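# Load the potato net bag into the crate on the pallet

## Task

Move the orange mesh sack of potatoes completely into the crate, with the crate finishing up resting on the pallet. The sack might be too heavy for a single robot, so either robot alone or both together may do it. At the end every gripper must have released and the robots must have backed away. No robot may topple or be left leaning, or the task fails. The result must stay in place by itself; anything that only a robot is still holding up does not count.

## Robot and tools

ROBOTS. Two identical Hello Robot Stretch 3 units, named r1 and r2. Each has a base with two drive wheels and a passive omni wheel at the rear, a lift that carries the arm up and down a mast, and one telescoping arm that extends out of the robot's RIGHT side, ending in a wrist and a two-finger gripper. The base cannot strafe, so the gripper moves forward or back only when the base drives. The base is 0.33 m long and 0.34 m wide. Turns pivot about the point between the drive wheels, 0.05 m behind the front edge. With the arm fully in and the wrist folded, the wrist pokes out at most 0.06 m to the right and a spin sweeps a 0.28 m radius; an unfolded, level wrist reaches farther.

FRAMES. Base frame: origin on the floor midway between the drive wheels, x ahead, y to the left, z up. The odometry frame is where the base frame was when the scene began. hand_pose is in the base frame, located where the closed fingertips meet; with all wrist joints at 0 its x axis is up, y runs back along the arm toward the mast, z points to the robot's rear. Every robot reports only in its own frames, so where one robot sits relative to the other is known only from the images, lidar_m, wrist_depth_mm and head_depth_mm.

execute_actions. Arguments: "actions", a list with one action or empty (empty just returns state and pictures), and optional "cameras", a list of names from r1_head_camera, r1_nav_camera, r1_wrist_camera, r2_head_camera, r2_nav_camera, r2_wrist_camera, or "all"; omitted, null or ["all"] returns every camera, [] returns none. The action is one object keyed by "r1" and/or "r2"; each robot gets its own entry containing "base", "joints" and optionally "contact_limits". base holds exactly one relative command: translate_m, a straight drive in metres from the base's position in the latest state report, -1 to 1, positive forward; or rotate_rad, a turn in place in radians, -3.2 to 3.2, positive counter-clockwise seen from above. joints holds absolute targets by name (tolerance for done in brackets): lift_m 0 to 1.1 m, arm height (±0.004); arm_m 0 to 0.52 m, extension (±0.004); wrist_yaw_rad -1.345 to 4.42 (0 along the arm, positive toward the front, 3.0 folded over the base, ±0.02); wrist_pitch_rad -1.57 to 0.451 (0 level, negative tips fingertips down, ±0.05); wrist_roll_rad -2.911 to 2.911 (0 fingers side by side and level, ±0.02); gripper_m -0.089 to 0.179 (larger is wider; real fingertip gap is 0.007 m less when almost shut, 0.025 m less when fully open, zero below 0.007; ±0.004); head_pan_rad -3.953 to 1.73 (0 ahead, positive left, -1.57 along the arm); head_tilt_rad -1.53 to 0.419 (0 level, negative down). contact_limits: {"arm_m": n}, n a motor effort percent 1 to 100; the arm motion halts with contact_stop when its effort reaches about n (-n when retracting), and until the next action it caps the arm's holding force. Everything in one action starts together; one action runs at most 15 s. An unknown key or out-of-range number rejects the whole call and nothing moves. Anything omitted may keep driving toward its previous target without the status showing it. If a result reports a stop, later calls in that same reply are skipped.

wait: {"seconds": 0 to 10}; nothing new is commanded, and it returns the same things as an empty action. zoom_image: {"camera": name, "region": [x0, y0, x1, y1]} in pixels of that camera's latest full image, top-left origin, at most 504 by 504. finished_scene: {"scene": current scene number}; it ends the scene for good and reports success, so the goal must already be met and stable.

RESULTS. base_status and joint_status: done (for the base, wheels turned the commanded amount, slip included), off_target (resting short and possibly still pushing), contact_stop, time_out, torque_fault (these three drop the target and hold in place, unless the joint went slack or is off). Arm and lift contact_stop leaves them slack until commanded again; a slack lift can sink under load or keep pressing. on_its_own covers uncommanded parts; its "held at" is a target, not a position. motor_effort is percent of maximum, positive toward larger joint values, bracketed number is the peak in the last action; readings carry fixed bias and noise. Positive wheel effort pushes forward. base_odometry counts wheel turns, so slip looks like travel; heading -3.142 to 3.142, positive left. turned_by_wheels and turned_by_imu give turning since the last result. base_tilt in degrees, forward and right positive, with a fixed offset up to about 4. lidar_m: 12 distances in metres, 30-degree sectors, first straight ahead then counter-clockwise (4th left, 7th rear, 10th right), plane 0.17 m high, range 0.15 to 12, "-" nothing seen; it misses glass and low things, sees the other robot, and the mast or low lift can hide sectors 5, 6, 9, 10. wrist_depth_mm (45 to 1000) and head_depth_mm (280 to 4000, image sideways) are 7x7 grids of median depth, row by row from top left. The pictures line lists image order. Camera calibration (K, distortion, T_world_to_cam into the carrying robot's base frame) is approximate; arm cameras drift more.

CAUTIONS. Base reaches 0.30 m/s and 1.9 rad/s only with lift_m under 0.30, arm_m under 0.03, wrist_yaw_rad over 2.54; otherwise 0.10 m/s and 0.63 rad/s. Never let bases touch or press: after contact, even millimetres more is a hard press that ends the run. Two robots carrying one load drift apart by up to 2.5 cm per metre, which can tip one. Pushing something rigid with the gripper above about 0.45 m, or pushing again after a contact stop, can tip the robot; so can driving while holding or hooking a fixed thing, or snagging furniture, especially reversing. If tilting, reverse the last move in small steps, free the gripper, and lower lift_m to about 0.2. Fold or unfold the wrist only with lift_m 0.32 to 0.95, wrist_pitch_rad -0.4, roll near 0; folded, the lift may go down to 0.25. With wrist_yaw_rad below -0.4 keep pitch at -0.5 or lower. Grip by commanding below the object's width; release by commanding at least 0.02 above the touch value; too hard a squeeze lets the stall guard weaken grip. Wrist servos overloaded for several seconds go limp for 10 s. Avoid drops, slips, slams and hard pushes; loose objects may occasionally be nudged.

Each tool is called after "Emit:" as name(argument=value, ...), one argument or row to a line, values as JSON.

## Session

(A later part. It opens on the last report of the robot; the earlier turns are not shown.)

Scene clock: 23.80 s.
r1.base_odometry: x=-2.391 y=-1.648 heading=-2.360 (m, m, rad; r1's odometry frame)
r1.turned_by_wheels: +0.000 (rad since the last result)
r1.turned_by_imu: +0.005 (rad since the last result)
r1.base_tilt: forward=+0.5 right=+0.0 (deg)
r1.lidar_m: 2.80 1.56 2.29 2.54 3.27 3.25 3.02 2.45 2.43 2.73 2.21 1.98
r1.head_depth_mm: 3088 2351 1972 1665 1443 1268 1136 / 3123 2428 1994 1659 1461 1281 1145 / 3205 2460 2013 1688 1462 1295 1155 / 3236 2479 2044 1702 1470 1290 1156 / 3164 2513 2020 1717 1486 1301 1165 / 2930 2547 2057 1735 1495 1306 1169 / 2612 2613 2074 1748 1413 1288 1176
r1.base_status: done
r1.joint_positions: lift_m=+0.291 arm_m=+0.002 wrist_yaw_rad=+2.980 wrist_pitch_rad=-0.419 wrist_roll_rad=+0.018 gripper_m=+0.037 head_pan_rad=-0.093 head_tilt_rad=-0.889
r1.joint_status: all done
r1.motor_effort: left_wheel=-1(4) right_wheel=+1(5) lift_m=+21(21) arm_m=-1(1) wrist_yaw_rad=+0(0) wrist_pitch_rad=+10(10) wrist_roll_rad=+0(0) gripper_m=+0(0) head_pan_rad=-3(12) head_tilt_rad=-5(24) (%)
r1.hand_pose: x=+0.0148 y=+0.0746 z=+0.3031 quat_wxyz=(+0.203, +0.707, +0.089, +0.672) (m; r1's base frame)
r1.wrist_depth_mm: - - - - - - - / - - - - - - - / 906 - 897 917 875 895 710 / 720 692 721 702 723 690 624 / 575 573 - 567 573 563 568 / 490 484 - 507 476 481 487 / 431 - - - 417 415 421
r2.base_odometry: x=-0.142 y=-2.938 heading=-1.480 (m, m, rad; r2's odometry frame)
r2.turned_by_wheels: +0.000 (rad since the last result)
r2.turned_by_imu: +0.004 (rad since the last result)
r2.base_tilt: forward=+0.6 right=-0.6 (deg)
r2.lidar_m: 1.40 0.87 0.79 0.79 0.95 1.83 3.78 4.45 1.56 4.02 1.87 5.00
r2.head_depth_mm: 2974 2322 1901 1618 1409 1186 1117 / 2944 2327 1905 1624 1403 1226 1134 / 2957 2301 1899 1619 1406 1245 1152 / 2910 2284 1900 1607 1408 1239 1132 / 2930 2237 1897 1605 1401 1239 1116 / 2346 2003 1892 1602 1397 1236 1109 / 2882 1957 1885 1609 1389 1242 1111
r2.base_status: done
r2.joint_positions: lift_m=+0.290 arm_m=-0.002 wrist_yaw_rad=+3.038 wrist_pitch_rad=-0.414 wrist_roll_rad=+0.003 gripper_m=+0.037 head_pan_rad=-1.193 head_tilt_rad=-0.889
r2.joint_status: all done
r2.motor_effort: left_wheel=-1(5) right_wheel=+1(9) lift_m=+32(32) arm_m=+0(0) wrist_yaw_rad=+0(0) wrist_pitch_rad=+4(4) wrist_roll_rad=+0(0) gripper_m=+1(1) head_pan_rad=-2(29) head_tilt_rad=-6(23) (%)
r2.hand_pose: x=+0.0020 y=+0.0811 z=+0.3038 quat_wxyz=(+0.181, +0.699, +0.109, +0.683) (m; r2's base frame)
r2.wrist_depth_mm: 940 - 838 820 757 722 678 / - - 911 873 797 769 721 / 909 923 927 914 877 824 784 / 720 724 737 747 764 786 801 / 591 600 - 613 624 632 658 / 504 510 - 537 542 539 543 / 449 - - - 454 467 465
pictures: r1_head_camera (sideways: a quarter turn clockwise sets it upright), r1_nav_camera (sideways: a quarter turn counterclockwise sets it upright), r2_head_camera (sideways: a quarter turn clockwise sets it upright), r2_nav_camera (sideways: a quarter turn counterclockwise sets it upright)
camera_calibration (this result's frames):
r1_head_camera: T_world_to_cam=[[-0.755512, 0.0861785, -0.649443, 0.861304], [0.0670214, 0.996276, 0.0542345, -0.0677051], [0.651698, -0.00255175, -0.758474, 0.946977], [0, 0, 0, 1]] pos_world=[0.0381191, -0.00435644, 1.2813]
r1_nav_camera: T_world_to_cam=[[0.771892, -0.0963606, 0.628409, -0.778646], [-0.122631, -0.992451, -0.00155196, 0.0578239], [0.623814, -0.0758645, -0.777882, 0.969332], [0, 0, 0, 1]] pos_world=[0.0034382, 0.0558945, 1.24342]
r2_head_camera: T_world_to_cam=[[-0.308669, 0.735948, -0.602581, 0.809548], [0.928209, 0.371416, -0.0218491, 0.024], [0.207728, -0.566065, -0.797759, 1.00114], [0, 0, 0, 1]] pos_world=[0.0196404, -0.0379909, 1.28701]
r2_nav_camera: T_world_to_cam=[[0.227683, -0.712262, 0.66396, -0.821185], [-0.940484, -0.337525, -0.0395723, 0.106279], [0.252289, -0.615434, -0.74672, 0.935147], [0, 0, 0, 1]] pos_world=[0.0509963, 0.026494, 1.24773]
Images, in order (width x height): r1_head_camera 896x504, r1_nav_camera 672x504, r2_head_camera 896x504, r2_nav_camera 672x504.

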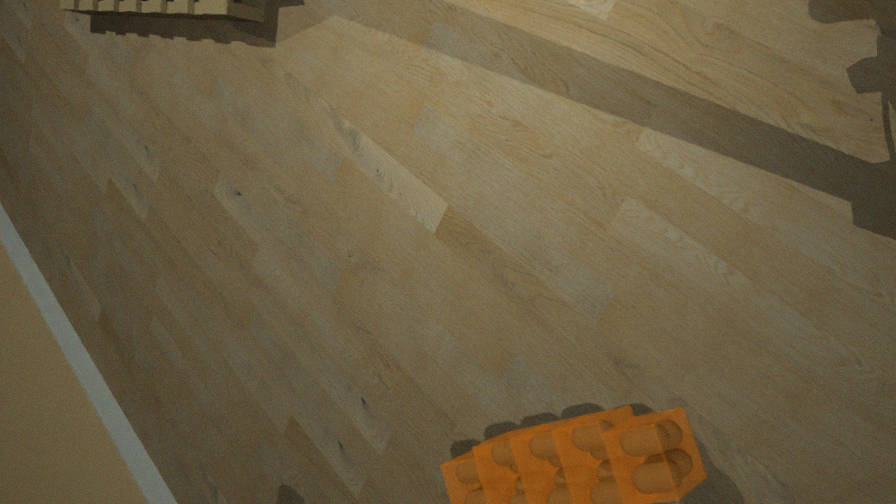

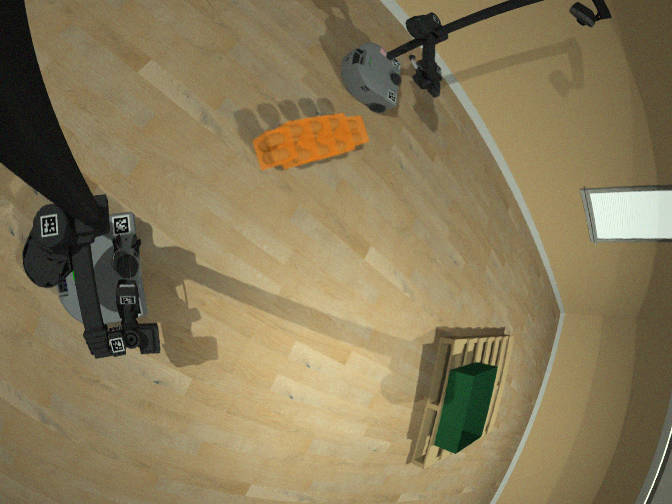

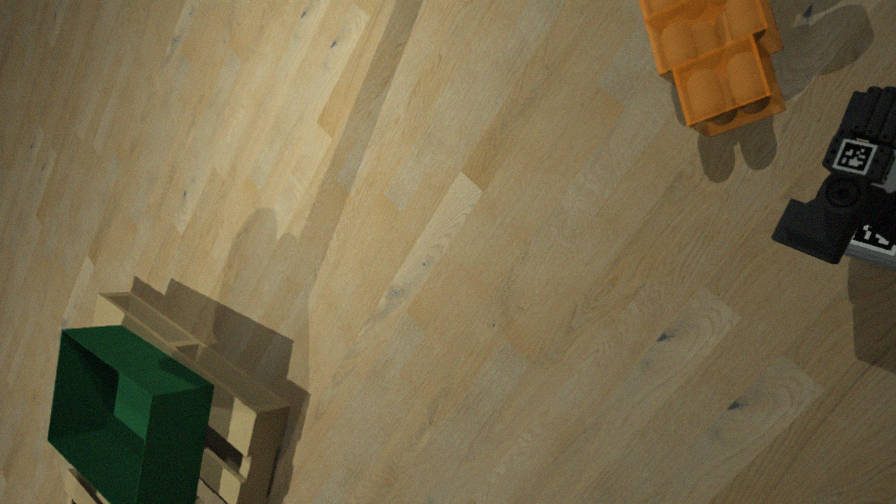

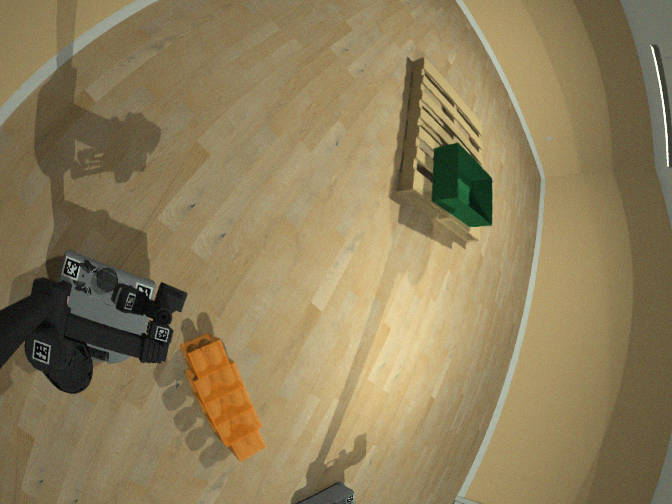

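Emit:
execute_actions(
  actions=[
    {"r1":{"base":{"translate_m":0.19}},"r2":{"base":{"translate_m":0.25}}},
  ],
  cameras=[],
)

Emit:
execute_actions(
  actions=[
    {"r1":{"base":{"rotate_rad":2.1},"joints":{"head_pan_rad":-2.85,"head_tilt_rad":-0.75}},"r2":{"base":{"rotate_rad":-0.66},"joints":{"lift_m":0.36,"head_pan_rad":-0.3,"head_tilt_rad":-0.75}}},
  ],
  cameras=[],
)

Emit:
execute_actions(
  actions=[
    {"r1":{"base":{"translate_m":0.147},"joints":{"lift_m":0.36,"arm_m":0.2,"wrist_yaw_rad":-0.25,"gripper_m":0.179,"wrist_roll_rad":0}},"r2":{"base":{"translate_m":-0.03},"joints":{"arm_m":0.2,"wrist_yaw_rad":-0.25,"gripper_m":0.179}}},
  ],
  cameras=[],
)

Emit:
execute_actions(
  actions=[
    {"r1":{"joints":{"arm_m":0.45,"wrist_pitch_rad":-1.5}},"r2":{"joints":{"arm_m":0.45,"wrist_pitch_rad":-1.5}}},
  ],
)

Scene clock: 27.80 s.
r1.base_odometry: x=-2.526 y=-1.782 heading=-2.360 (m, m, rad; r1's odometry frame)
r1.turned_by_wheels: +0.000 (rad since the last result)
r1.turned_by_imu: +0.002 (rad since the last result)
r1.base_tilt: forward=+0.8 right=-0.1 (deg)
r1.lidar_m: 2.65 1.56 2.17 2.41 3.42 3.40 3.18 2.58 2.57 2.86 2.00 1.82
r1.head_depth_mm: 3096 2417 1970 1677 1440 1270 1139 / 3158 2415 1994 1673 1449 1273 1141 / 3184 2461 2013 1686 1468 1289 1151 / 3185 2506 2010 1696 1472 1299 1155 / 3015 2495 2041 1698 1485 1303 1159 / 2735 2563 2071 1740 1497 1313 1162 / 2469 2534 2073 1738 1428 1254 1158
r1.base_status: done
r1.joint_positions: lift_m=+0.291 arm_m=+0.002 wrist_yaw_rad=+2.980 wrist_pitch_rad=-0.419 wrist_roll_rad=+0.018 gripper_m=+0.037 head_pan_rad=-0.093 head_tilt_rad=-0.890
r1.joint_status: not commanded
r1.motor_effort: left_wheel=+0(5) right_wheel=+1(5) lift_m=+21(21) arm_m=-1(1) wrist_yaw_rad=+0(1) wrist_pitch_rad=+10(10) wrist_roll_rad=+0(0) gripper_m=+0(0) head_pan_rad=-3(3) head_tilt_rad=-5(5) (%)
r1.hand_pose: x=+0.0148 y=+0.0747 z=+0.3031 quat_wxyz=(+0.203, +0.707, +0.089, +0.672) (m; r1's base frame)
r1.wrist_depth_mm: - - - - - - - / - - - - - - - / 937 - 927 903 887 900 711 / 694 692 698 704 711 597 651 / 575 572 - 575 569 576 564 / 490 487 - 502 484 479 480 / 437 - - - 421 414 417
r2.base_odometry: x=-0.119 y=-3.187 heading=-1.480 (m, m, rad; r2's odometry frame)
r2.turned_by_wheels: +0.000 (rad since the last result)
r2.turned_by_imu: +0.001 (rad since the last result)
r2.base_tilt: forward=+0.8 right=-0.7 (deg)
r2.lidar_m: 1.25 0.78 0.70 0.71 0.86 1.63 4.03 1.56 1.55 4.10 1.75 4.76
r2.head_depth_mm: 2928 2314 1906 1627 1409 1250 1117 / 2930 2311 1915 1615 1416 1243 1136 / 2947 2299 1908 1609 1402 1239 1147 / 2925 2205 1899 1618 1401 1239 1128 / 2916 1924 1848 1607 1401 1235 1115 / 2932 1940 1884 1598 1402 1236 1114 / 2879 2093 1895 1594 1394 1240 1108
r2.base_status: done
r2.joint_positions: lift_m=+0.290 arm_m=-0.002 wrist_yaw_rad=+3.038 wrist_pitch_rad=-0.414 wrist_roll_rad=+0.003 gripper_m=+0.037 head_pan_rad=-1.194 head_tilt_rad=-0.889
r2.joint_status: not commanded
r2.motor_effort: left_wheel=-1(7) right_wheel=+1(9) lift_m=+32(32) arm_m=+0(0) wrist_yaw_rad=+1(0) wrist_pitch_rad=+4(4) wrist_roll_rad=+0(0) gripper_m=+0(1) head_pan_rad=-2(2) head_tilt_rad=-6(6) (%)
r2.hand_pose: x=+0.0020 y=+0.0811 z=+0.3038 quat_wxyz=(+0.181, +0.699, +0.109, +0.683) (m; r2's base frame)
r2.wrist_depth_mm: 884 - 762 727 685 634 613 / 977 - 832 784 740 689 665 / 898 920 862 830 789 743 709 / 719 730 750 750 753 763 758 / 601 599 - 620 631 637 649 / 494 520 - 541 534 544 542 / 447 - - - 459 458 463
pictures: none
No camera images: the call's "cameras" was empty. Leave "cameras" out to get every camera's image.

Scene clock: 30.40 s.
r1.base_odometry: x=-2.526 y=-1.782 heading=-0.260 (m, m, rad; r1's odometry frame)
r1.turned_by_wheels: +2.100 (rad since the last result)
r1.turned_by_imu: +2.102 (rad since the last result)
r1.base_tilt: forward=+0.7 right=+0.0 (deg)
r1.lidar_m: 3.45 3.41 3.17 2.58 2.56 2.86 2.01 1.82 2.68 1.56 2.17 2.40
r1.head_depth_mm: - 3189 2392 1922 1590 1360 1181 / - 3278 2364 1909 1601 1370 1196 / - 3357 2276 1930 1618 1380 1191 / - 3060 2229 1957 1624 1392 1206 / - 3148 2165 1970 1642 1396 1212 / - 3517 2276 1985 1653 1402 1222 / - 3500 2568 2007 1658 1418 1220
r1.base_status: done
r1.joint_positions: lift_m=+0.291 arm_m=+0.002 wrist_yaw_rad=+2.980 wrist_pitch_rad=-0.419 wrist_roll_rad=+0.018 gripper_m=+0.037 head_pan_rad=-2.843 head_tilt_rad=-0.754
r1.joint_status: all done
r1.motor_effort: left_wheel=+0(6) right_wheel=+1(8) lift_m=+21(21) arm_m=-2(2) wrist_yaw_rad=-1(0) wrist_pitch_rad=+10(10) wrist_roll_rad=+0(0) gripper_m=+0(1) head_pan_rad=-3(33) head_tilt_rad=+1(18) (%)
r1.hand_pose: x=+0.0148 y=+0.0746 z=+0.3031 quat_wxyz=(+0.203, +0.707, +0.089, +0.672) (m; r1's base frame)
r1.wrist_depth_mm: - - - - - - - / - - - - - - - / 913 - 933 897 907 888 895 / 728 700 712 719 700 699 710 / 576 570 - 575 575 578 575 / 487 483 - 495 483 484 477 / 427 - - - 419 417 419
r2.base_odometry: x=-0.119 y=-3.187 heading=-2.140 (m, m, rad; r2's odometry frame)
r2.turned_by_wheels: -0.660 (rad since the last result)
r2.turned_by_imu: -0.665 (rad since the last result)
r2.base_tilt: forward=+0.8 right=-0.7 (deg)
r2.lidar_m: 4.77 1.58 0.84 0.71 0.70 0.79 1.29 4.02 4.49 1.55 4.08 1.74
r2.head_depth_mm: - 3035 2281 1827 1534 1317 1151 / - 3012 2303 1831 1530 1313 1154 / - 2460 2049 1834 1525 1311 1146 / - 2800 2026 1825 1519 1309 1148 / - 2822 2119 1814 1520 1302 1145 / - 2811 2176 1809 1519 1305 1144 / - 2987 2223 1807 1514 1306 1146
r2.base_status: done
r2.joint_positions: lift_m=+0.360 arm_m=-0.002 wrist_yaw_rad=+3.038 wrist_pitch_rad=-0.414 wrist_roll_rad=+0.003 gripper_m=+0.037 head_pan_rad=-0.307 head_tilt_rad=-0.754
r2.joint_status: all done
r2.motor_effort: left_wheel=+1(6) right_wheel=-2(9) lift_m=+48(51) arm_m=-1(0) wrist_yaw_rad=+0(0) wrist_pitch_rad=+4(4) wrist_roll_rad=+0(0) gripper_m=-1(0) head_pan_rad=+3(29) head_tilt_rad=+2(16) (%)
r2.hand_pose: x=+0.0020 y=+0.0810 z=+0.3733 quat_wxyz=(+0.181, +0.699, +0.109, +0.683) (m; r2's base frame)
r2.wrist_depth_mm: 563 - 707 767 860 - - / 585 - 749 842 948 - - / 659 706 823 931 - - - / 700 756 839 876 900 941 950 / 702 703 - 734 752 741 749 / 596 595 - 609 627 623 633 / 513 532 - 540 537 546 549
pictures: none
No camera images: the call's "cameras" was empty. Leave "cameras" out to get every camera's image.

Scene clock: 33.13 s.
r1.base_odometry: x=-2.383 y=-1.820 heading=-0.260 (m, m, rad; r1's odometry frame)
r1.turned_by_wheels: +0.000 (rad since the last result)
r1.turned_by_imu: +0.001 (rad since the last result)
r1.base_tilt: forward=+0.6 right=+0.0 (deg)
r1.lidar_m: 3.29 3.26 3.25 2.64 2.62 2.91 2.14 1.95 2.61 1.56 2.12 2.34
r1.head_depth_mm: - 3180 2419 1932 1595 1351 1184 / - 3288 2418 1921 1592 1362 1195 / - 3356 2361 1952 1610 1385 1199 / - 2698 2273 1944 1613 1377 1207 / - 3091 2261 1975 1631 1386 1216 / - 3483 2469 2002 1653 1400 1219 / - 3565 2557 2027 1671 1412 1216
r1.base_status: done
r1.joint_positions: lift_m=+0.359 arm_m=+0.200 wrist_yaw_rad=-0.248 wrist_pitch_rad=-0.418 wrist_roll_rad=+0.003 gripper_m=+0.179 head_pan_rad=-2.843 head_tilt_rad=-0.753
r1.joint_status: all done
r1.motor_effort: left_wheel=+0(4) right_wheel=+1(5) lift_m=+50(51) arm_m=+6(6) wrist_yaw_rad=-1(2) wrist_pitch_rad=+10(10) wrist_roll_rad=-2(4) gripper_m=+1(90) head_pan_rad=-3(2) head_tilt_rad=+2(1) (%)
r1.hand_pose: x=-0.0767 y=-0.5621 z=+0.3722 quat_wxyz=(+0.667, +0.060, -0.705, -0.232) (m; r1's base frame)
r1.wrist_depth_mm: - - - - - - - / - - - - - - - / - - - - - - - / 828 822 810 812 828 826 837 / 656 663 637 592 677 701 681 / - 563 526 492 565 561 566 / 468 484 417 414 485 484 492
r2.base_odometry: x=-0.103 y=-3.162 heading=-2.140 (m, m, rad; r2's odometry frame)
r2.turned_by_wheels: +0.000 (rad since the last result)
r2.turned_by_imu: +0.000 (rad since the last result)
r2.base_tilt: forward=+0.7 right=-0.8 (deg)
r2.lidar_m: 4.80 1.57 0.83 0.70 0.69 0.77 1.27 3.99 4.49 1.56 4.07 1.78
r2.head_depth_mm: - 3045 2290 1845 1537 1315 1151 / - 3010 2273 1846 1526 1313 1150 / - 2477 2068 1827 1528 1312 1151 / - 2738 2037 1818 1527 1306 1148 / - 2821 2133 1824 1520 1300 1146 / - 2830 2191 1815 1523 1308 1143 / - 2976 2271 1805 1508 1298 1144
r2.base_status: done
r2.joint_positions: lift_m=+0.360 arm_m=+0.200 wrist_yaw_rad=-0.248 wrist_pitch_rad=-0.414 wrist_roll_rad=+0.003 gripper_m=+0.179 head_pan_rad=-0.307 head_tilt_rad=-0.754
r2.joint_status: all done
r2.motor_effort: left_wheel=+2(4) right_wheel=-2(8) lift_m=+48(49) arm_m=+2(2) wrist_yaw_rad=-2(3) wrist_pitch_rad=+4(4) wrist_roll_rad=+0(0) gripper_m=+0(84) head_pan_rad=+3(3) head_tilt_rad=+2(2) (%)
r2.hand_pose: x=-0.0767 y=-0.5627 z=+0.3733 quat_wxyz=(+0.668, +0.059, -0.705, -0.230) (m; r2's base frame)
r2.wrist_depth_mm: - - - - - - - / - - - - - - - / - - - - - - - / 851 837 850 811 926 934 912 / 708 701 692 633 725 767 764 / - 592 563 538 605 630 641 / 493 524 453 449 536 542 528
pictures: none
No camera images: the call's "cameras" was empty. Leave "cameras" out to get every camera's image.

Scene clock: 36.20 s.
r1.base_odometry: x=-2.383 y=-1.820 heading=-0.260 (m, m, rad; r1's odometry frame)
r1.turned_by_wheels: +0.000 (rad since the last result)
r1.turned_by_imu: +0.001 (rad since the last result)
r1.base_tilt: forward=+0.5 right=+0.1 (deg)
r1.lidar_m: 3.28 3.26 3.25 2.63 2.62 2.91 2.13 1.95 2.61 1.56 2.12 2.33
r1.head_depth_mm: - 3204 2383 1893 1587 1353 1181 / - 3269 2416 1937 1603 1375 1184 / - 3303 2367 1948 1608 1376 1200 / - 2695 2309 1951 1629 1382 1207 / - 3124 2267 1971 1621 1398 1217 / - 3390 2456 2007 1646 1396 1222 / - 3514 2575 2022 1654 1415 1228
r1.base_status: not commanded
r1.joint_positions: lift_m=+0.359 arm_m=+0.450 wrist_yaw_rad=-0.250 wrist_pitch_rad=-1.496 wrist_roll_rad=+0.003 gripper_m=+0.179 head_pan_rad=-2.843 head_tilt_rad=-0.753
r1.joint_status: all done
r1.motor_effort: left_wheel=+0(1) right_wheel=+1(1) lift_m=+50(49) arm_m=+6(8) wrist_yaw_rad=+0(1) wrist_pitch_rad=-2(6) wrist_roll_rad=-2(2) gripper_m=-1(0) head_pan_rad=-3(3) head_tilt_rad=+1(1) (%)
r1.hand_pose: x=-0.0204 y=-0.5898 z=+0.2408 quat_wxyz=(+0.454, +0.412, -0.575, -0.543) (m; r1's base frame)
r1.wrist_depth_mm: 358 364 365 324 376 376 384 / 368 367 285 322 378 390 389 / 375 371 379 334 390 393 396 / 377 380 389 287 396 403 411 / 394 398 394 296 409 407 417 / - 403 404 404 408 415 425 / 404 411 410 418 419 432 434
r2.base_odometry: x=-0.103 y=-3.162 heading=-2.140 (m, m, rad; r2's odometry frame)
r2.turned_by_wheels: +0.000 (rad since the last result)
r2.turned_by_imu: +0.000 (rad since the last result)
r2.base_tilt: forward=+0.6 right=-0.7 (deg)
r2.lidar_m: 4.81 1.57 0.83 0.70 0.70 0.78 1.27 3.99 4.48 1.56 4.07 1.77
r2.head_depth_mm: - 3017 2312 1846 1537 1314 1145 / - 2977 2283 1816 1525 1313 1156 / - 2488 2063 1822 1529 1310 1157 / - 2700 2039 1826 1526 1306 1148 / - 2837 2138 1809 1532 1314 1143 / - 2811 2194 1803 1507 1303 1148 / - 2995 2267 1819 1515 1300 1143
r2.base_status: not commanded
r2.joint_positions: lift_m=+0.360 arm_m=+0.450 wrist_yaw_rad=-0.250 wrist_pitch_rad=-1.495 wrist_roll_rad=+0.003 gripper_m=+0.179 head_pan_rad=-0.307 head_tilt_rad=-0.754
r2.joint_status: all done
r2.motor_effort: left_wheel=+1(1) right_wheel=-3(2) lift_m=+48(48) arm_m=+2(3) wrist_yaw_rad=-1(2) wrist_pitch_rad=-1(2) wrist_roll_rad=+0(0) gripper_m=+1(1) head_pan_rad=+3(3) head_tilt_rad=+2(2) (%)
r2.hand_pose: x=-0.0205 y=-0.5901 z=+0.2411 quat_wxyz=(+0.454, +0.412, -0.575, -0.542) (m; r2's base frame)
r2.wrist_depth_mm: 374 377 374 337 350 395 389 / 378 383 382 331 295 398 404 / 387 394 398 348 407 408 413 / 390 396 398 295 413 415 417 / 396 408 413 414 421 417 424 / - 408 422 433 428 433 434 / 417 415 430 431 437 441 449
pictures: r1_head_camera (sideways: a quarter turn clockwise sets it upright), r1_nav_camera (sideways: a quarter turn counterclockwise sets it upright), r1_wrist_camera, r2_head_camera (sideways: a quarter turn clockwise sets it upright), r2_nav_camera (sideways: a quarter turn counterclockwise sets it upright), r2_wrist_camera
camera_calibration (this result's frames):
r1_head_camera: T_world_to_cam=[[0.639974, 0.180624, -0.746866, 0.979749], [0.325127, -0.944336, 0.0502144, -0.064055], [-0.696222, -0.274962, -0.663076, 0.831129], [0, 0, 0, 1]] pos_world=[-0.0275377, -0.00892652, 1.28606]
r1_nav_camera: T_world_to_cam=[[-0.661583, -0.178259, 0.728376, -0.900168], [-0.26591, 0.963982, -0.00560576, 0.0639761], [-0.701141, -0.197391, -0.685155, 0.856825], [0, 0, 0, 1]] pos_world=[0.0222306, -0.0530056, 1.24308]
r1_wrist_camera: T_world_to_cam=[[-0.964138, 0.262117, 0.0416308, 0.113604], [0.264883, 0.96015, 0.0891623, 0.583625], [-0.0166008, 0.096992, -0.995147, 0.461012], [0, 0, 0, 1]] pos_world=[-0.0374095, -0.634859, 0.402008]
r2_head_camera: T_world_to_cam=[[-0.681074, 0.199444, -0.704529, 0.94466], [0.301936, 0.953072, -0.0220808, 0.0281258], [0.667063, -0.227762, -0.709332, 0.883346], [0, 0, 0, 1]] pos_world=[0.0456436, -0.0140203, 1.29275]
r2_nav_camera: T_world_to_cam=[[0.604091, -0.244858, 0.758366, -0.946512], [-0.327758, -0.943754, -0.0436324, 0.107835], [0.726394, -0.222203, -0.650367, 0.806937], [0, 0, 0, 1]] pos_world=[0.0209692, 0.0493123, 1.24731]
r2_wrist_camera: T_world_to_cam=[[-0.975342, 0.216138, 0.0446316, 0.085302], [0.220023, 0.968074, 0.120093, 0.579395], [-0.01725, 0.126952, -0.991759, 0.47553], [0, 0, 0, 1]] pos_world=[-0.0360785, -0.639703, 0.398223]
Images, in order (width x height): r1_head_camera 896x504, r1_nav_camera 672x504, r1_wrist_camera 644x364, r2_head_camera 896x504, r2_nav_camera 672x504, r2_wrist_camera 644x364.

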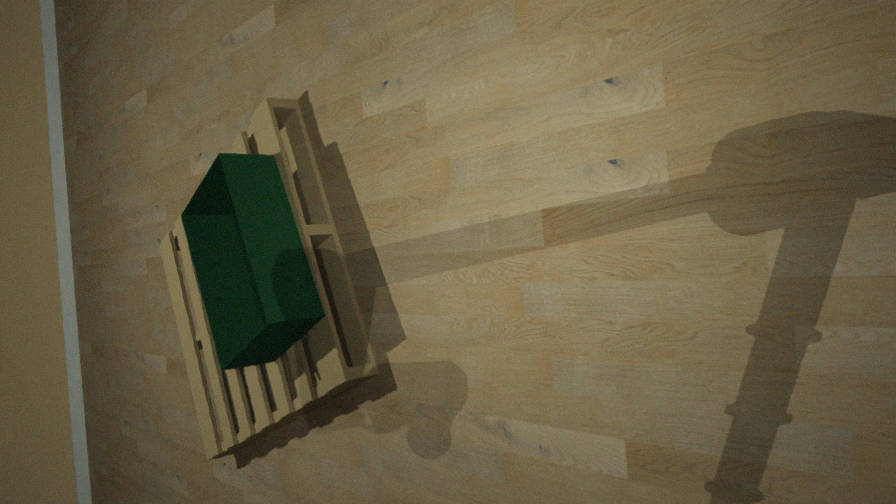

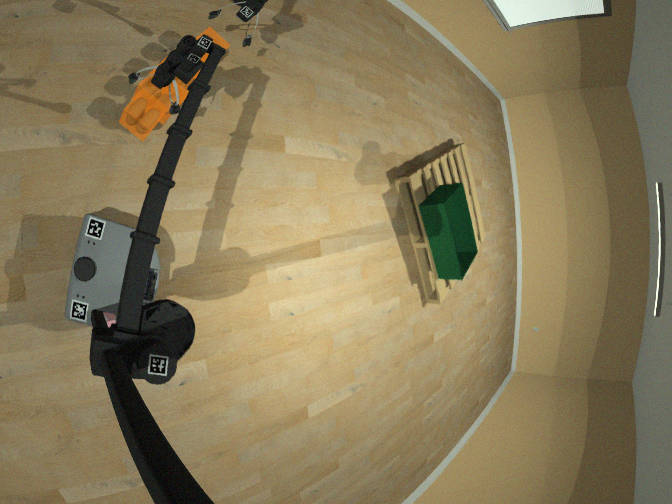

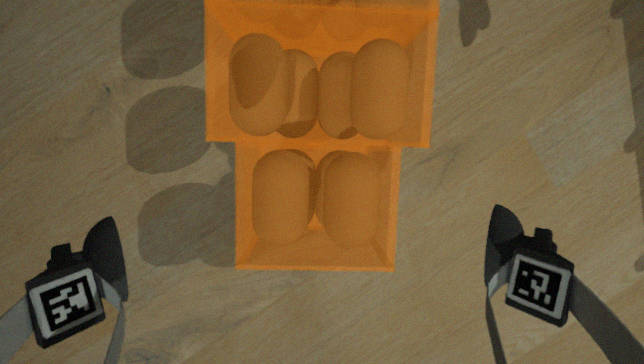

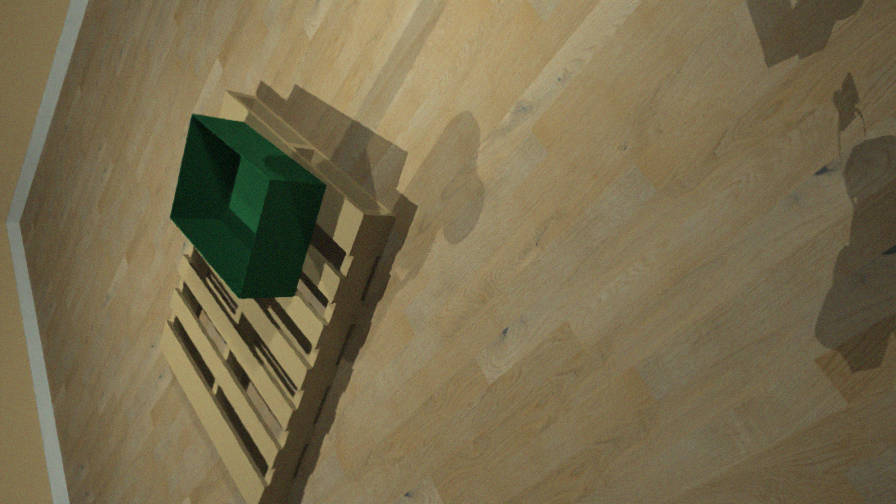

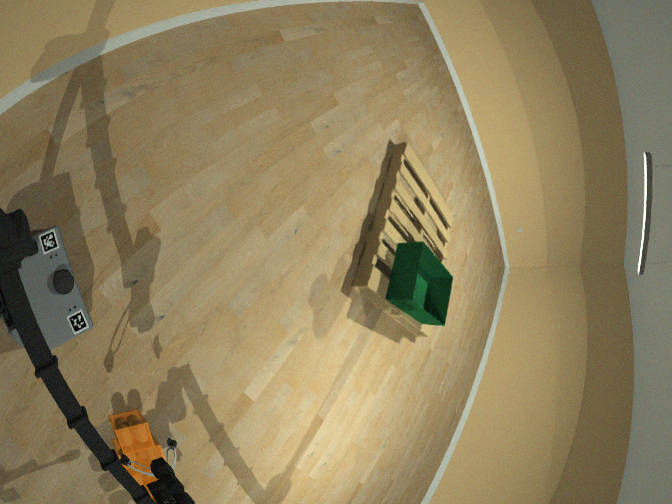

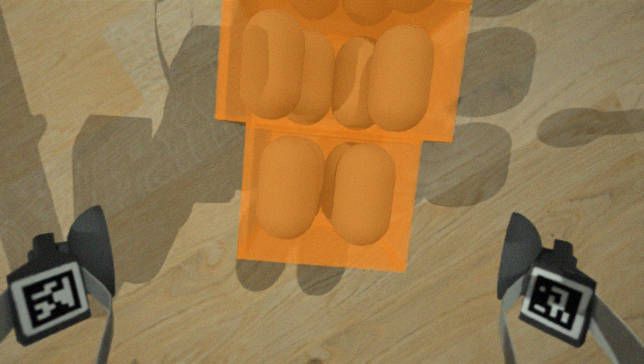

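Emit:
execute_actions(
  actions=[
    {"r1":{"base":{"translate_m":-0.009},"joints":{"lift_m":0.25,"wrist_yaw_rad":-0.27}},"r2":{"base":{"rotate_rad":-0.03},"joints":{"lift_m":0.25,"wrist_yaw_rad":-0.3}}},
  ],
  cameras=["r1_wrist_camera","r2_wrist_camera"],
)

Scene clock: 38.73 s.
r1.base_odometry: x=-2.392 y=-1.817 heading=-0.260 (m, m, rad; r1's odometry frame)
r1.turned_by_wheels: +0.000 (rad since the last result)
r1.turned_by_imu: +0.001 (rad since the last result)
r1.base_tilt: forward=+0.5 right=-0.1 (deg)
r1.lidar_m: 3.28 3.28 3.24 2.64 2.62 2.91 2.13 1.94 2.61 0.98 2.12 2.34
r1.head_depth_mm: - 3196 2384 1917 1583 1362 1191 / - 3259 2423 1936 1615 1362 1197 / - 3260 2344 1959 1613 1386 1204 / - 2654 2305 1964 1637 1384 1205 / - 3123 2261 1983 1636 1391 1207 / - 3532 2374 1994 1653 1398 1216 / - 3520 2526 2011 1647 1418 1221
r1.base_status: done
r1.joint_positions: lift_m=+0.251 arm_m=+0.450 wrist_yaw_rad=-0.268 wrist_pitch_rad=-1.496 wrist_roll_rad=+0.003 gripper_m=+0.179 head_pan_rad=-2.843 head_tilt_rad=-0.753
r1.joint_status: all done
r1.motor_effort: left_wheel=-1(4) right_wheel=+1(4) lift_m=+21(46) arm_m=+6(6) wrist_yaw_rad=-2(2) wrist_pitch_rad=-2(2) wrist_roll_rad=-2(2) gripper_m=+0(0) head_pan_rad=-3(3) head_tilt_rad=+2(1) (%)
r1.hand_pose: x=-0.0203 y=-0.5898 z=+0.1319 quat_wxyz=(+0.448, +0.407, -0.578, -0.547) (m; r1's base frame)
r1.wrist_depth_mm: 261 263 173 221 175 275 278 / 267 269 175 219 179 283 284 / 272 275 223 242 285 284 292 / 277 279 179 191 289 292 296 / 281 286 176 183 295 295 301 / - 294 183 195 298 306 307 / 297 297 301 305 309 312 317
r2.base_odometry: x=-0.103 y=-3.162 heading=-2.170 (m, m, rad; r2's odometry frame)
r2.turned_by_wheels: -0.030 (rad since the last result)
r2.turned_by_imu: -0.030 (rad since the last result)
r2.base_tilt: forward=+0.7 right=-0.8 (deg)
r2.lidar_m: 1.92 1.66 0.85 0.70 0.69 0.76 1.21 3.98 4.41 1.00 4.08 1.78
r2.head_depth_mm: - 3048 2281 1836 1526 1310 1155 / - 3025 2293 1831 1530 1313 1146 / - 2462 2122 1826 1528 1312 1149 / - 2477 2021 1825 1523 1311 1147 / - 2831 2094 1814 1527 1301 1146 / - 2817 2141 1822 1525 1306 1143 / - 2962 2221 1809 1508 1302 1148
r2.base_status: done
r2.joint_positions: lift_m=+0.250 arm_m=+0.450 wrist_yaw_rad=-0.298 wrist_pitch_rad=-1.495 wrist_roll_rad=+0.003 gripper_m=+0.179 head_pan_rad=-0.307 head_tilt_rad=-0.754
r2.joint_status: all done
r2.motor_effort: left_wheel=+1(6) right_wheel=-2(12) lift_m=+32(45) arm_m=+2(2) wrist_yaw_rad=-2(1) wrist_pitch_rad=-1(2) wrist_roll_rad=+0(0) gripper_m=+0(1) head_pan_rad=+3(3) head_tilt_rad=+2(2) (%)
r2.hand_pose: x=-0.0202 y=-0.5901 z=+0.1316 quat_wxyz=(+0.441, +0.398, -0.584, -0.553) (m; r2's base frame)
r2.wrist_depth_mm: 269 267 180 222 179 284 288 / 277 275 185 229 184 288 291 / 282 284 283 287 289 293 298 / 287 286 180 191 300 301 301 / 289 293 180 189 300 305 306 / - 299 189 305 306 310 315 / 302 305 304 307 312 317 321
pictures: r1_wrist_camera, r2_wrist_camera
camera_calibration (this result's frames):
r1_wrist_camera: T_world_to_cam=[[-0.959168, 0.279756, 0.0416317, 0.128731], [0.28245, 0.955124, 0.0892227, 0.590701], [-0.0148028, 0.0973384, -0.995141, 0.352884], [0, 0, 0, 1]] pos_world=[-0.0381451, -0.634556, 0.293107]
r2_wrist_camera: T_world_to_cam=[[-0.963817, 0.262801, 0.0446295, 0.118187], [0.266333, 0.956362, 0.120158, 0.586546], [-0.0111041, 0.127697, -0.991751, 0.367537], [0, 0, 0, 1]] pos_world=[-0.038224, -0.638944, 0.288752]
Images, in order (width x height): r1_wrist_camera 644x364, r2_wrist_camera 644x364.

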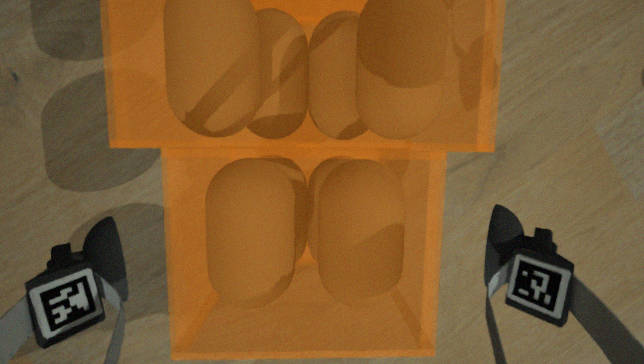

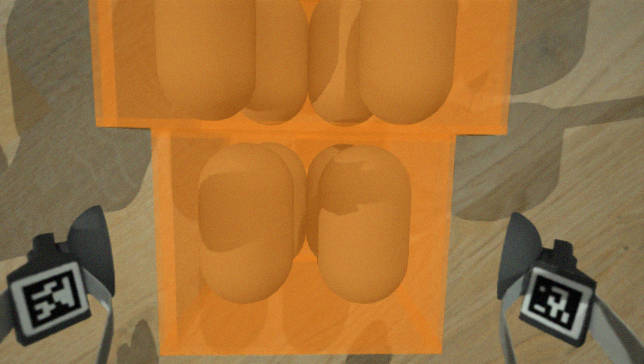

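Emit:
execute_actions(
  actions=[
    {"r1":{"joints":{"lift_m":0.206}},"r2":{"base":{"translate_m":0.002},"joints":{"lift_m":0.206,"arm_m":0.455}}},
  ],
  cameras=[],
)

Emit:
execute_actions(
  actions=[
    {"r1":{"joints":{"gripper_m":0.05}},"r2":{"joints":{"gripper_m":0.05}}},
  ],
  cameras=[],
)

Emit:
execute_actions(
  actions=[
    {"r1":{"joints":{"lift_m":0.3,"head_pan_rad":-2.0,"head_tilt_rad":-0.9}},"r2":{"joints":{"lift_m":0.3}}},
  ],
  cameras=["r1_wrist_camera","r2_wrist_camera","r1_nav_camera"],
)

Scene clock: 40.37 s.
r1.base_odometry: x=-2.392 y=-1.817 heading=-0.260 (m, m, rad; r1's odometry frame)
r1.turned_by_wheels: +0.000 (rad since the last result)
r1.turned_by_imu: +0.000 (rad since the last result)
r1.base_tilt: forward=+0.5 right=+0.2 (deg)
r1.lidar_m: 3.29 3.27 3.24 2.63 2.62 2.90 2.12 1.94 2.61 1.01 2.12 2.34
r1.head_depth_mm: - 3227 2393 1909 1595 1358 1185 / - 3265 2436 1917 1610 1365 1196 / - 3324 2354 1940 1622 1371 1195 / - 2652 2298 1963 1627 1394 1208 / - 3083 2245 1980 1636 1397 1209 / - 3489 2373 1992 1640 1397 1216 / - 3501 2558 2013 1668 1413 1223
r1.base_status: not commanded
r1.joint_positions: lift_m=+0.207 arm_m=+0.450 wrist_yaw_rad=-0.268 wrist_pitch_rad=-1.496 wrist_roll_rad=+0.003 gripper_m=+0.179 head_pan_rad=-2.843 head_tilt_rad=-0.753
r1.joint_status: all done
r1.motor_effort: left_wheel=-1(1) right_wheel=+1(1) lift_m=+20(22) arm_m=+6(6) wrist_yaw_rad=-1(1) wrist_pitch_rad=-2(2) wrist_roll_rad=-2(2) gripper_m=+0(0) head_pan_rad=-3(3) head_tilt_rad=+1(1) (%)
r1.hand_pose: x=-0.0203 y=-0.5897 z=+0.0880 quat_wxyz=(+0.448, +0.407, -0.578, -0.547) (m; r1's base frame)
r1.wrist_depth_mm: 223 128 140 175 133 234 235 / 225 134 142 178 136 239 242 / 232 231 189 236 187 241 245 / 235 238 139 193 242 249 249 / 239 242 130 143 134 253 256 / - 248 133 147 137 258 260 / 250 251 138 255 260 264 266
r2.base_odometry: x=-0.104 y=-3.163 heading=-2.170 (m, m, rad; r2's odometry frame)
r2.turned_by_wheels: +0.000 (rad since the last result)
r2.turned_by_imu: +0.000 (rad since the last result)
r2.base_tilt: forward=+0.7 right=-0.7 (deg)
r2.lidar_m: 1.92 1.66 0.85 0.70 0.70 0.77 1.22 4.00 4.40 1.56 4.08 1.77
r2.head_depth_mm: - 3029 2295 1824 1534 1318 1155 / - 3000 2290 1832 1524 1313 1149 / - 2462 2125 1835 1523 1307 1156 / - 2498 2016 1829 1514 1308 1150 / - 2840 2097 1812 1525 1303 1143 / - 2808 2147 1811 1515 1305 1147 / - 2947 2219 1819 1518 1304 1142
r2.base_status: done
r2.joint_positions: lift_m=+0.206 arm_m=+0.455 wrist_yaw_rad=-0.298 wrist_pitch_rad=-1.496 wrist_roll_rad=+0.003 gripper_m=+0.179 head_pan_rad=-0.307 head_tilt_rad=-0.754
r2.joint_status: all done
r2.motor_effort: left_wheel=+1(4) right_wheel=-3(3) lift_m=+32(33) arm_m=+3(2) wrist_yaw_rad=-2(1) wrist_pitch_rad=-1(1) wrist_roll_rad=+0(0) gripper_m=+0(0) head_pan_rad=+3(3) head_tilt_rad=+2(2) (%)
r2.hand_pose: x=-0.0202 y=-0.5951 z=+0.0877 quat_wxyz=(+0.441, +0.398, -0.584, -0.553) (m; r2's base frame)
r2.wrist_depth_mm: 229 132 143 182 141 238 243 / 232 140 148 186 145 247 248 / 238 240 240 244 246 250 251 / 242 244 138 195 143 255 258 / 245 244 134 150 137 259 262 / - 252 136 151 140 262 265 / 256 258 141 261 147 267 273
pictures: none
No camera images: the call's "cameras" was empty. Leave "cameras" out to get every camera's image.

Scene clock: 42.30 s.
r1.base_odometry: x=-2.392 y=-1.817 heading=-0.260 (m, m, rad; r1's odometry frame)
r1.turned_by_wheels: +0.000 (rad since the last result)
r1.turned_by_imu: +0.001 (rad since the last result)
r1.base_tilt: forward=+0.5 right=+0.0 (deg)
r1.lidar_m: 3.30 3.26 3.22 2.64 2.62 2.90 2.12 1.94 2.61 1.56 2.12 2.33
r1.head_depth_mm: - 3246 2396 1907 1585 1356 1184 / - 3288 2427 1935 1615 1372 1190 / - 3320 2352 1934 1624 1372 1202 / - 2653 2306 1942 1624 1380 1210 / - 3084 2270 1978 1631 1392 1213 / - 3546 2390 1991 1643 1401 1226 / - 3452 2595 2006 1654 1404 1226
r1.base_status: not commanded
r1.joint_positions: lift_m=+0.207 arm_m=+0.450 wrist_yaw_rad=-0.269 wrist_pitch_rad=-1.499 wrist_roll_rad=+0.003 gripper_m=+0.052 head_pan_rad=-2.843 head_tilt_rad=-0.753
r1.joint_status: all done
r1.motor_effort: left_wheel=+1(1) right_wheel=-2(2) lift_m=+20(20) arm_m=+6(6) wrist_yaw_rad=-1(1) wrist_pitch_rad=+0(2) wrist_roll_rad=-2(2) gripper_m=-33(100) head_pan_rad=-3(3) head_tilt_rad=+1(1) (%)
r1.hand_pose: x=-0.0201 y=-0.5889 z=+0.0880 quat_wxyz=(+0.447, +0.407, -0.578, -0.548) (m; r1's base frame)
r1.wrist_depth_mm: 224 130 140 177 134 232 240 / 226 136 143 180 138 239 243 / 233 234 191 237 187 246 246 / 235 239 140 193 243 251 253 / 241 240 132 144 135 253 257 / 247 249 134 146 139 - 263 / 253 253 141 260 260 264 268
r2.base_odometry: x=-0.104 y=-3.163 heading=-2.170 (m, m, rad; r2's odometry frame)
r2.turned_by_wheels: +0.000 (rad since the last result)
r2.turned_by_imu: +0.000 (rad since the last result)
r2.base_tilt: forward=+0.8 right=-0.8 (deg)
r2.lidar_m: 1.93 1.66 0.85 0.70 0.69 0.77 1.21 3.98 4.43 1.56 4.07 1.77
r2.head_depth_mm: - 3035 2309 1840 1539 1319 1156 / - 3023 2304 1842 1525 1312 1157 / - 2457 2131 1827 1531 1311 1153 / - 2495 1992 1829 1528 1316 1151 / - 2852 2088 1813 1518 1309 1147 / - 2839 2166 1821 1519 1309 1143 / - 2999 2206 1822 1513 1302 1145
r2.base_status: not commanded
r2.joint_positions: lift_m=+0.207 arm_m=+0.455 wrist_yaw_rad=-0.298 wrist_pitch_rad=-1.501 wrist_roll_rad=+0.003 gripper_m=+0.052 head_pan_rad=-0.307 head_tilt_rad=-0.754
r2.joint_status: all done
r2.motor_effort: left_wheel=+0(1) right_wheel=+2(2) lift_m=+18(32) arm_m=+3(2) wrist_yaw_rad=-2(2) wrist_pitch_rad=+0(1) wrist_roll_rad=+0(0) gripper_m=-41(100) head_pan_rad=+3(3) head_tilt_rad=+1(2) (%)
r2.hand_pose: x=-0.0198 y=-0.5936 z=+0.0881 quat_wxyz=(+0.439, +0.400, -0.583, -0.555) (m; r2's base frame)
r2.wrist_depth_mm: 233 137 145 184 144 240 245 / 236 147 149 188 149 248 249 / 240 241 242 248 249 252 256 / 247 248 143 197 147 258 261 / 250 254 138 154 140 261 263 / - 261 140 156 143 - 271 / 259 263 146 266 267 275 275
pictures: none
No camera images: the call's "cameras" was empty. Leave "cameras" out to get every camera's image.

Scene clock: 44.00 s.
r1.base_odometry: x=-2.392 y=-1.817 heading=-0.260 (m, m, rad; r1's odometry frame)
r1.turned_by_wheels: +0.000 (rad since the last result)
r1.turned_by_imu: +0.000 (rad since the last result)
r1.base_tilt: forward=+0.6 right=+0.1 (deg)
r1.lidar_m: 3.29 3.28 3.24 2.63 2.62 2.92 2.12 1.94 2.61 0.53 2.12 2.34
r1.head_depth_mm: 3151 2420 1960 1665 1443 1266 1136 / 3174 2422 1982 1678 1455 1285 1157 / 2958 2470 2007 1694 1473 1286 1147 / 2770 2483 2024 1722 1477 1290 1153 / 2519 2514 2038 1694 1425 1258 1165 / 2306 2464 1998 1629 1476 1285 1171 / 2148 2336 1736 1746 1500 1314 1169
r1.base_status: not commanded
r1.joint_positions: lift_m=+0.299 arm_m=+0.450 wrist_yaw_rad=-0.270 wrist_pitch_rad=-1.442 wrist_roll_rad=+0.002 gripper_m=+0.062 head_pan_rad=-2.007 head_tilt_rad=-0.888
r1.joint_status: all done
r1.on_its_own: gripper_m is held at +0.061, not at your +0.050, by its stall guard, which is still easing; wrist_pitch_rad is at rest, and its effort (-32) is outside its rest range (-20 to +32)
r1.motor_effort: left_wheel=-2(1) right_wheel=+3(4) lift_m=+67(70) arm_m=-1(6) wrist_yaw_rad=+0(0) wrist_pitch_rad=-32(34) wrist_roll_rad=-1(2) gripper_m=-22(33) head_pan_rad=+4(38) head_tilt_rad=-6(18) (%)
r1.hand_pose: x=-0.0240 y=-0.6035 z=+0.1803 quat_wxyz=(+0.463, +0.391, -0.589, -0.535) (m; r1's base frame)
r1.wrist_depth_mm: 312 313 183 248 185 330 334 / 316 313 169 222 170 334 337 / 324 322 179 211 177 336 341 / 321 324 216 220 337 339 341 / 321 327 138 150 142 346 350 / 328 332 136 147 139 - 352 / 333 334 135 199 138 354 353
r2.base_odometry: x=-0.104 y=-3.163 heading=-2.170 (m, m, rad; r2's odometry frame)
r2.turned_by_wheels: +0.000 (rad since the last result)
r2.turned_by_imu: +0.000 (rad since the last result)
r2.base_tilt: forward=+0.9 right=-0.6 (deg)
r2.lidar_m: 1.92 1.67 0.85 0.70 0.70 0.77 1.21 3.99 4.40 0.55 4.08 1.78
r2.head_depth_mm: - 3016 2298 1830 1535 1317 1148 / - 3017 2269 1837 1525 1313 1153 / - 2443 2126 1830 1527 1311 1152 / - 2479 2009 1819 1519 1308 1146 / - 2825 2105 1818 1516 1310 1151 / - 2833 2158 1811 1516 1297 1149 / - 2990 2229 1818 1513 1306 1144
r2.base_status: not commanded
r2.joint_positions: lift_m=+0.299 arm_m=+0.455 wrist_yaw_rad=-0.298 wrist_pitch_rad=-1.440 wrist_roll_rad=+0.003 gripper_m=+0.063 head_pan_rad=-0.307 head_tilt_rad=-0.754
r2.joint_status: all done
r2.on_its_own: gripper_m is held at +0.061, not at your +0.050, by its stall guard, which is still easing
r2.motor_effort: left_wheel=-1(2) right_wheel=+5(6) lift_m=+67(68) arm_m=-1(2) wrist_yaw_rad=-1(2) wrist_pitch_rad=-17(19) wrist_roll_rad=+0(1) gripper_m=-30(42) head_pan_rad=+3(3) head_tilt_rad=+2(2) (%)
r2.hand_pose: x=-0.0244 y=-0.6091 z=+0.1807 quat_wxyz=(+0.456, +0.381, -0.595, -0.541) (m; r2's base frame)
r2.wrist_depth_mm: 323 327 186 329 191 340 345 / 325 328 179 231 182 344 348 / 330 331 217 226 227 345 354 / 334 338 159 222 346 347 355 / 334 339 152 162 156 358 356 / 340 343 149 161 155 - 365 / 342 346 152 357 355 362 369
pictures: r1_nav_camera (sideways: a quarter turn counterclockwise sets it upright), r1_wrist_camera, r2_wrist_camera
camera_calibration (this result's frames):
r1_nav_camera: T_world_to_cam=[[-0.350338, -0.693867, 0.629136, -0.772748], [-0.893243, 0.449572, -0.00157995, 0.0625611], [-0.281746, -0.562525, -0.777293, 0.974091], [0, 0, 0, 1]] pos_world=[0.059605, -0.0163595, 1.24342]
r1_wrist_camera: T_world_to_cam=[[-0.958524, 0.282061, 0.0408987, 0.128574], [0.28352, 0.9583, 0.0357543, 0.612098], [-0.0291083, 0.045867, -0.998523, 0.371469], [0, 0, 0, 1]] pos_world=[-0.0394878, -0.639878, 0.343777]
r2_wrist_camera: T_world_to_cam=[[-0.962908, 0.265828, 0.0463075, 0.118515], [0.268452, 0.961102, 0.0649277, 0.612872], [-0.0272467, 0.0749507, -0.996815, 0.386917], [0, 0, 0, 1]] pos_world=[-0.0398654, -0.649537, 0.340404]
Images, in order (width x height): r1_nav_camera 672x504, r1_wrist_camera 644x364, r2_wrist_camera 644x364.

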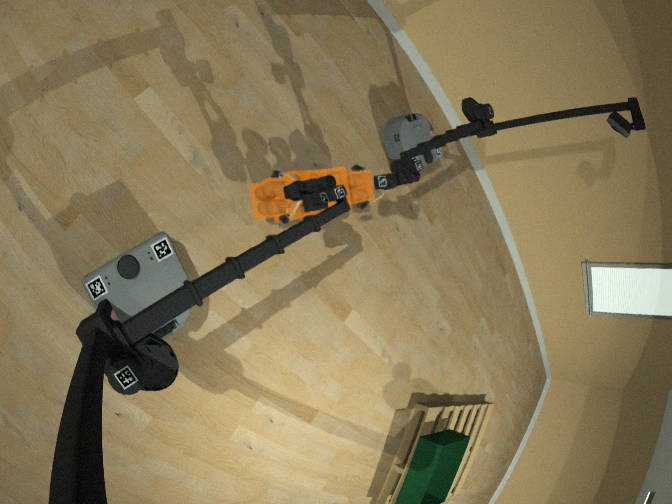

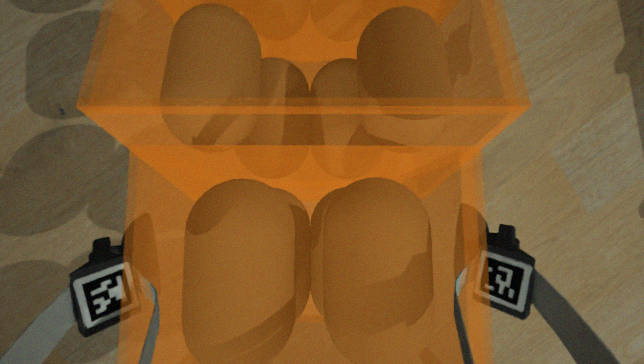

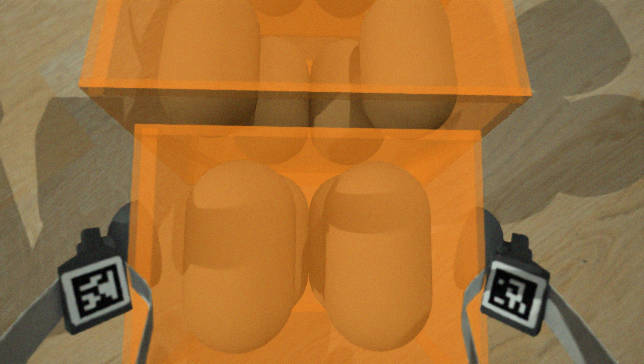

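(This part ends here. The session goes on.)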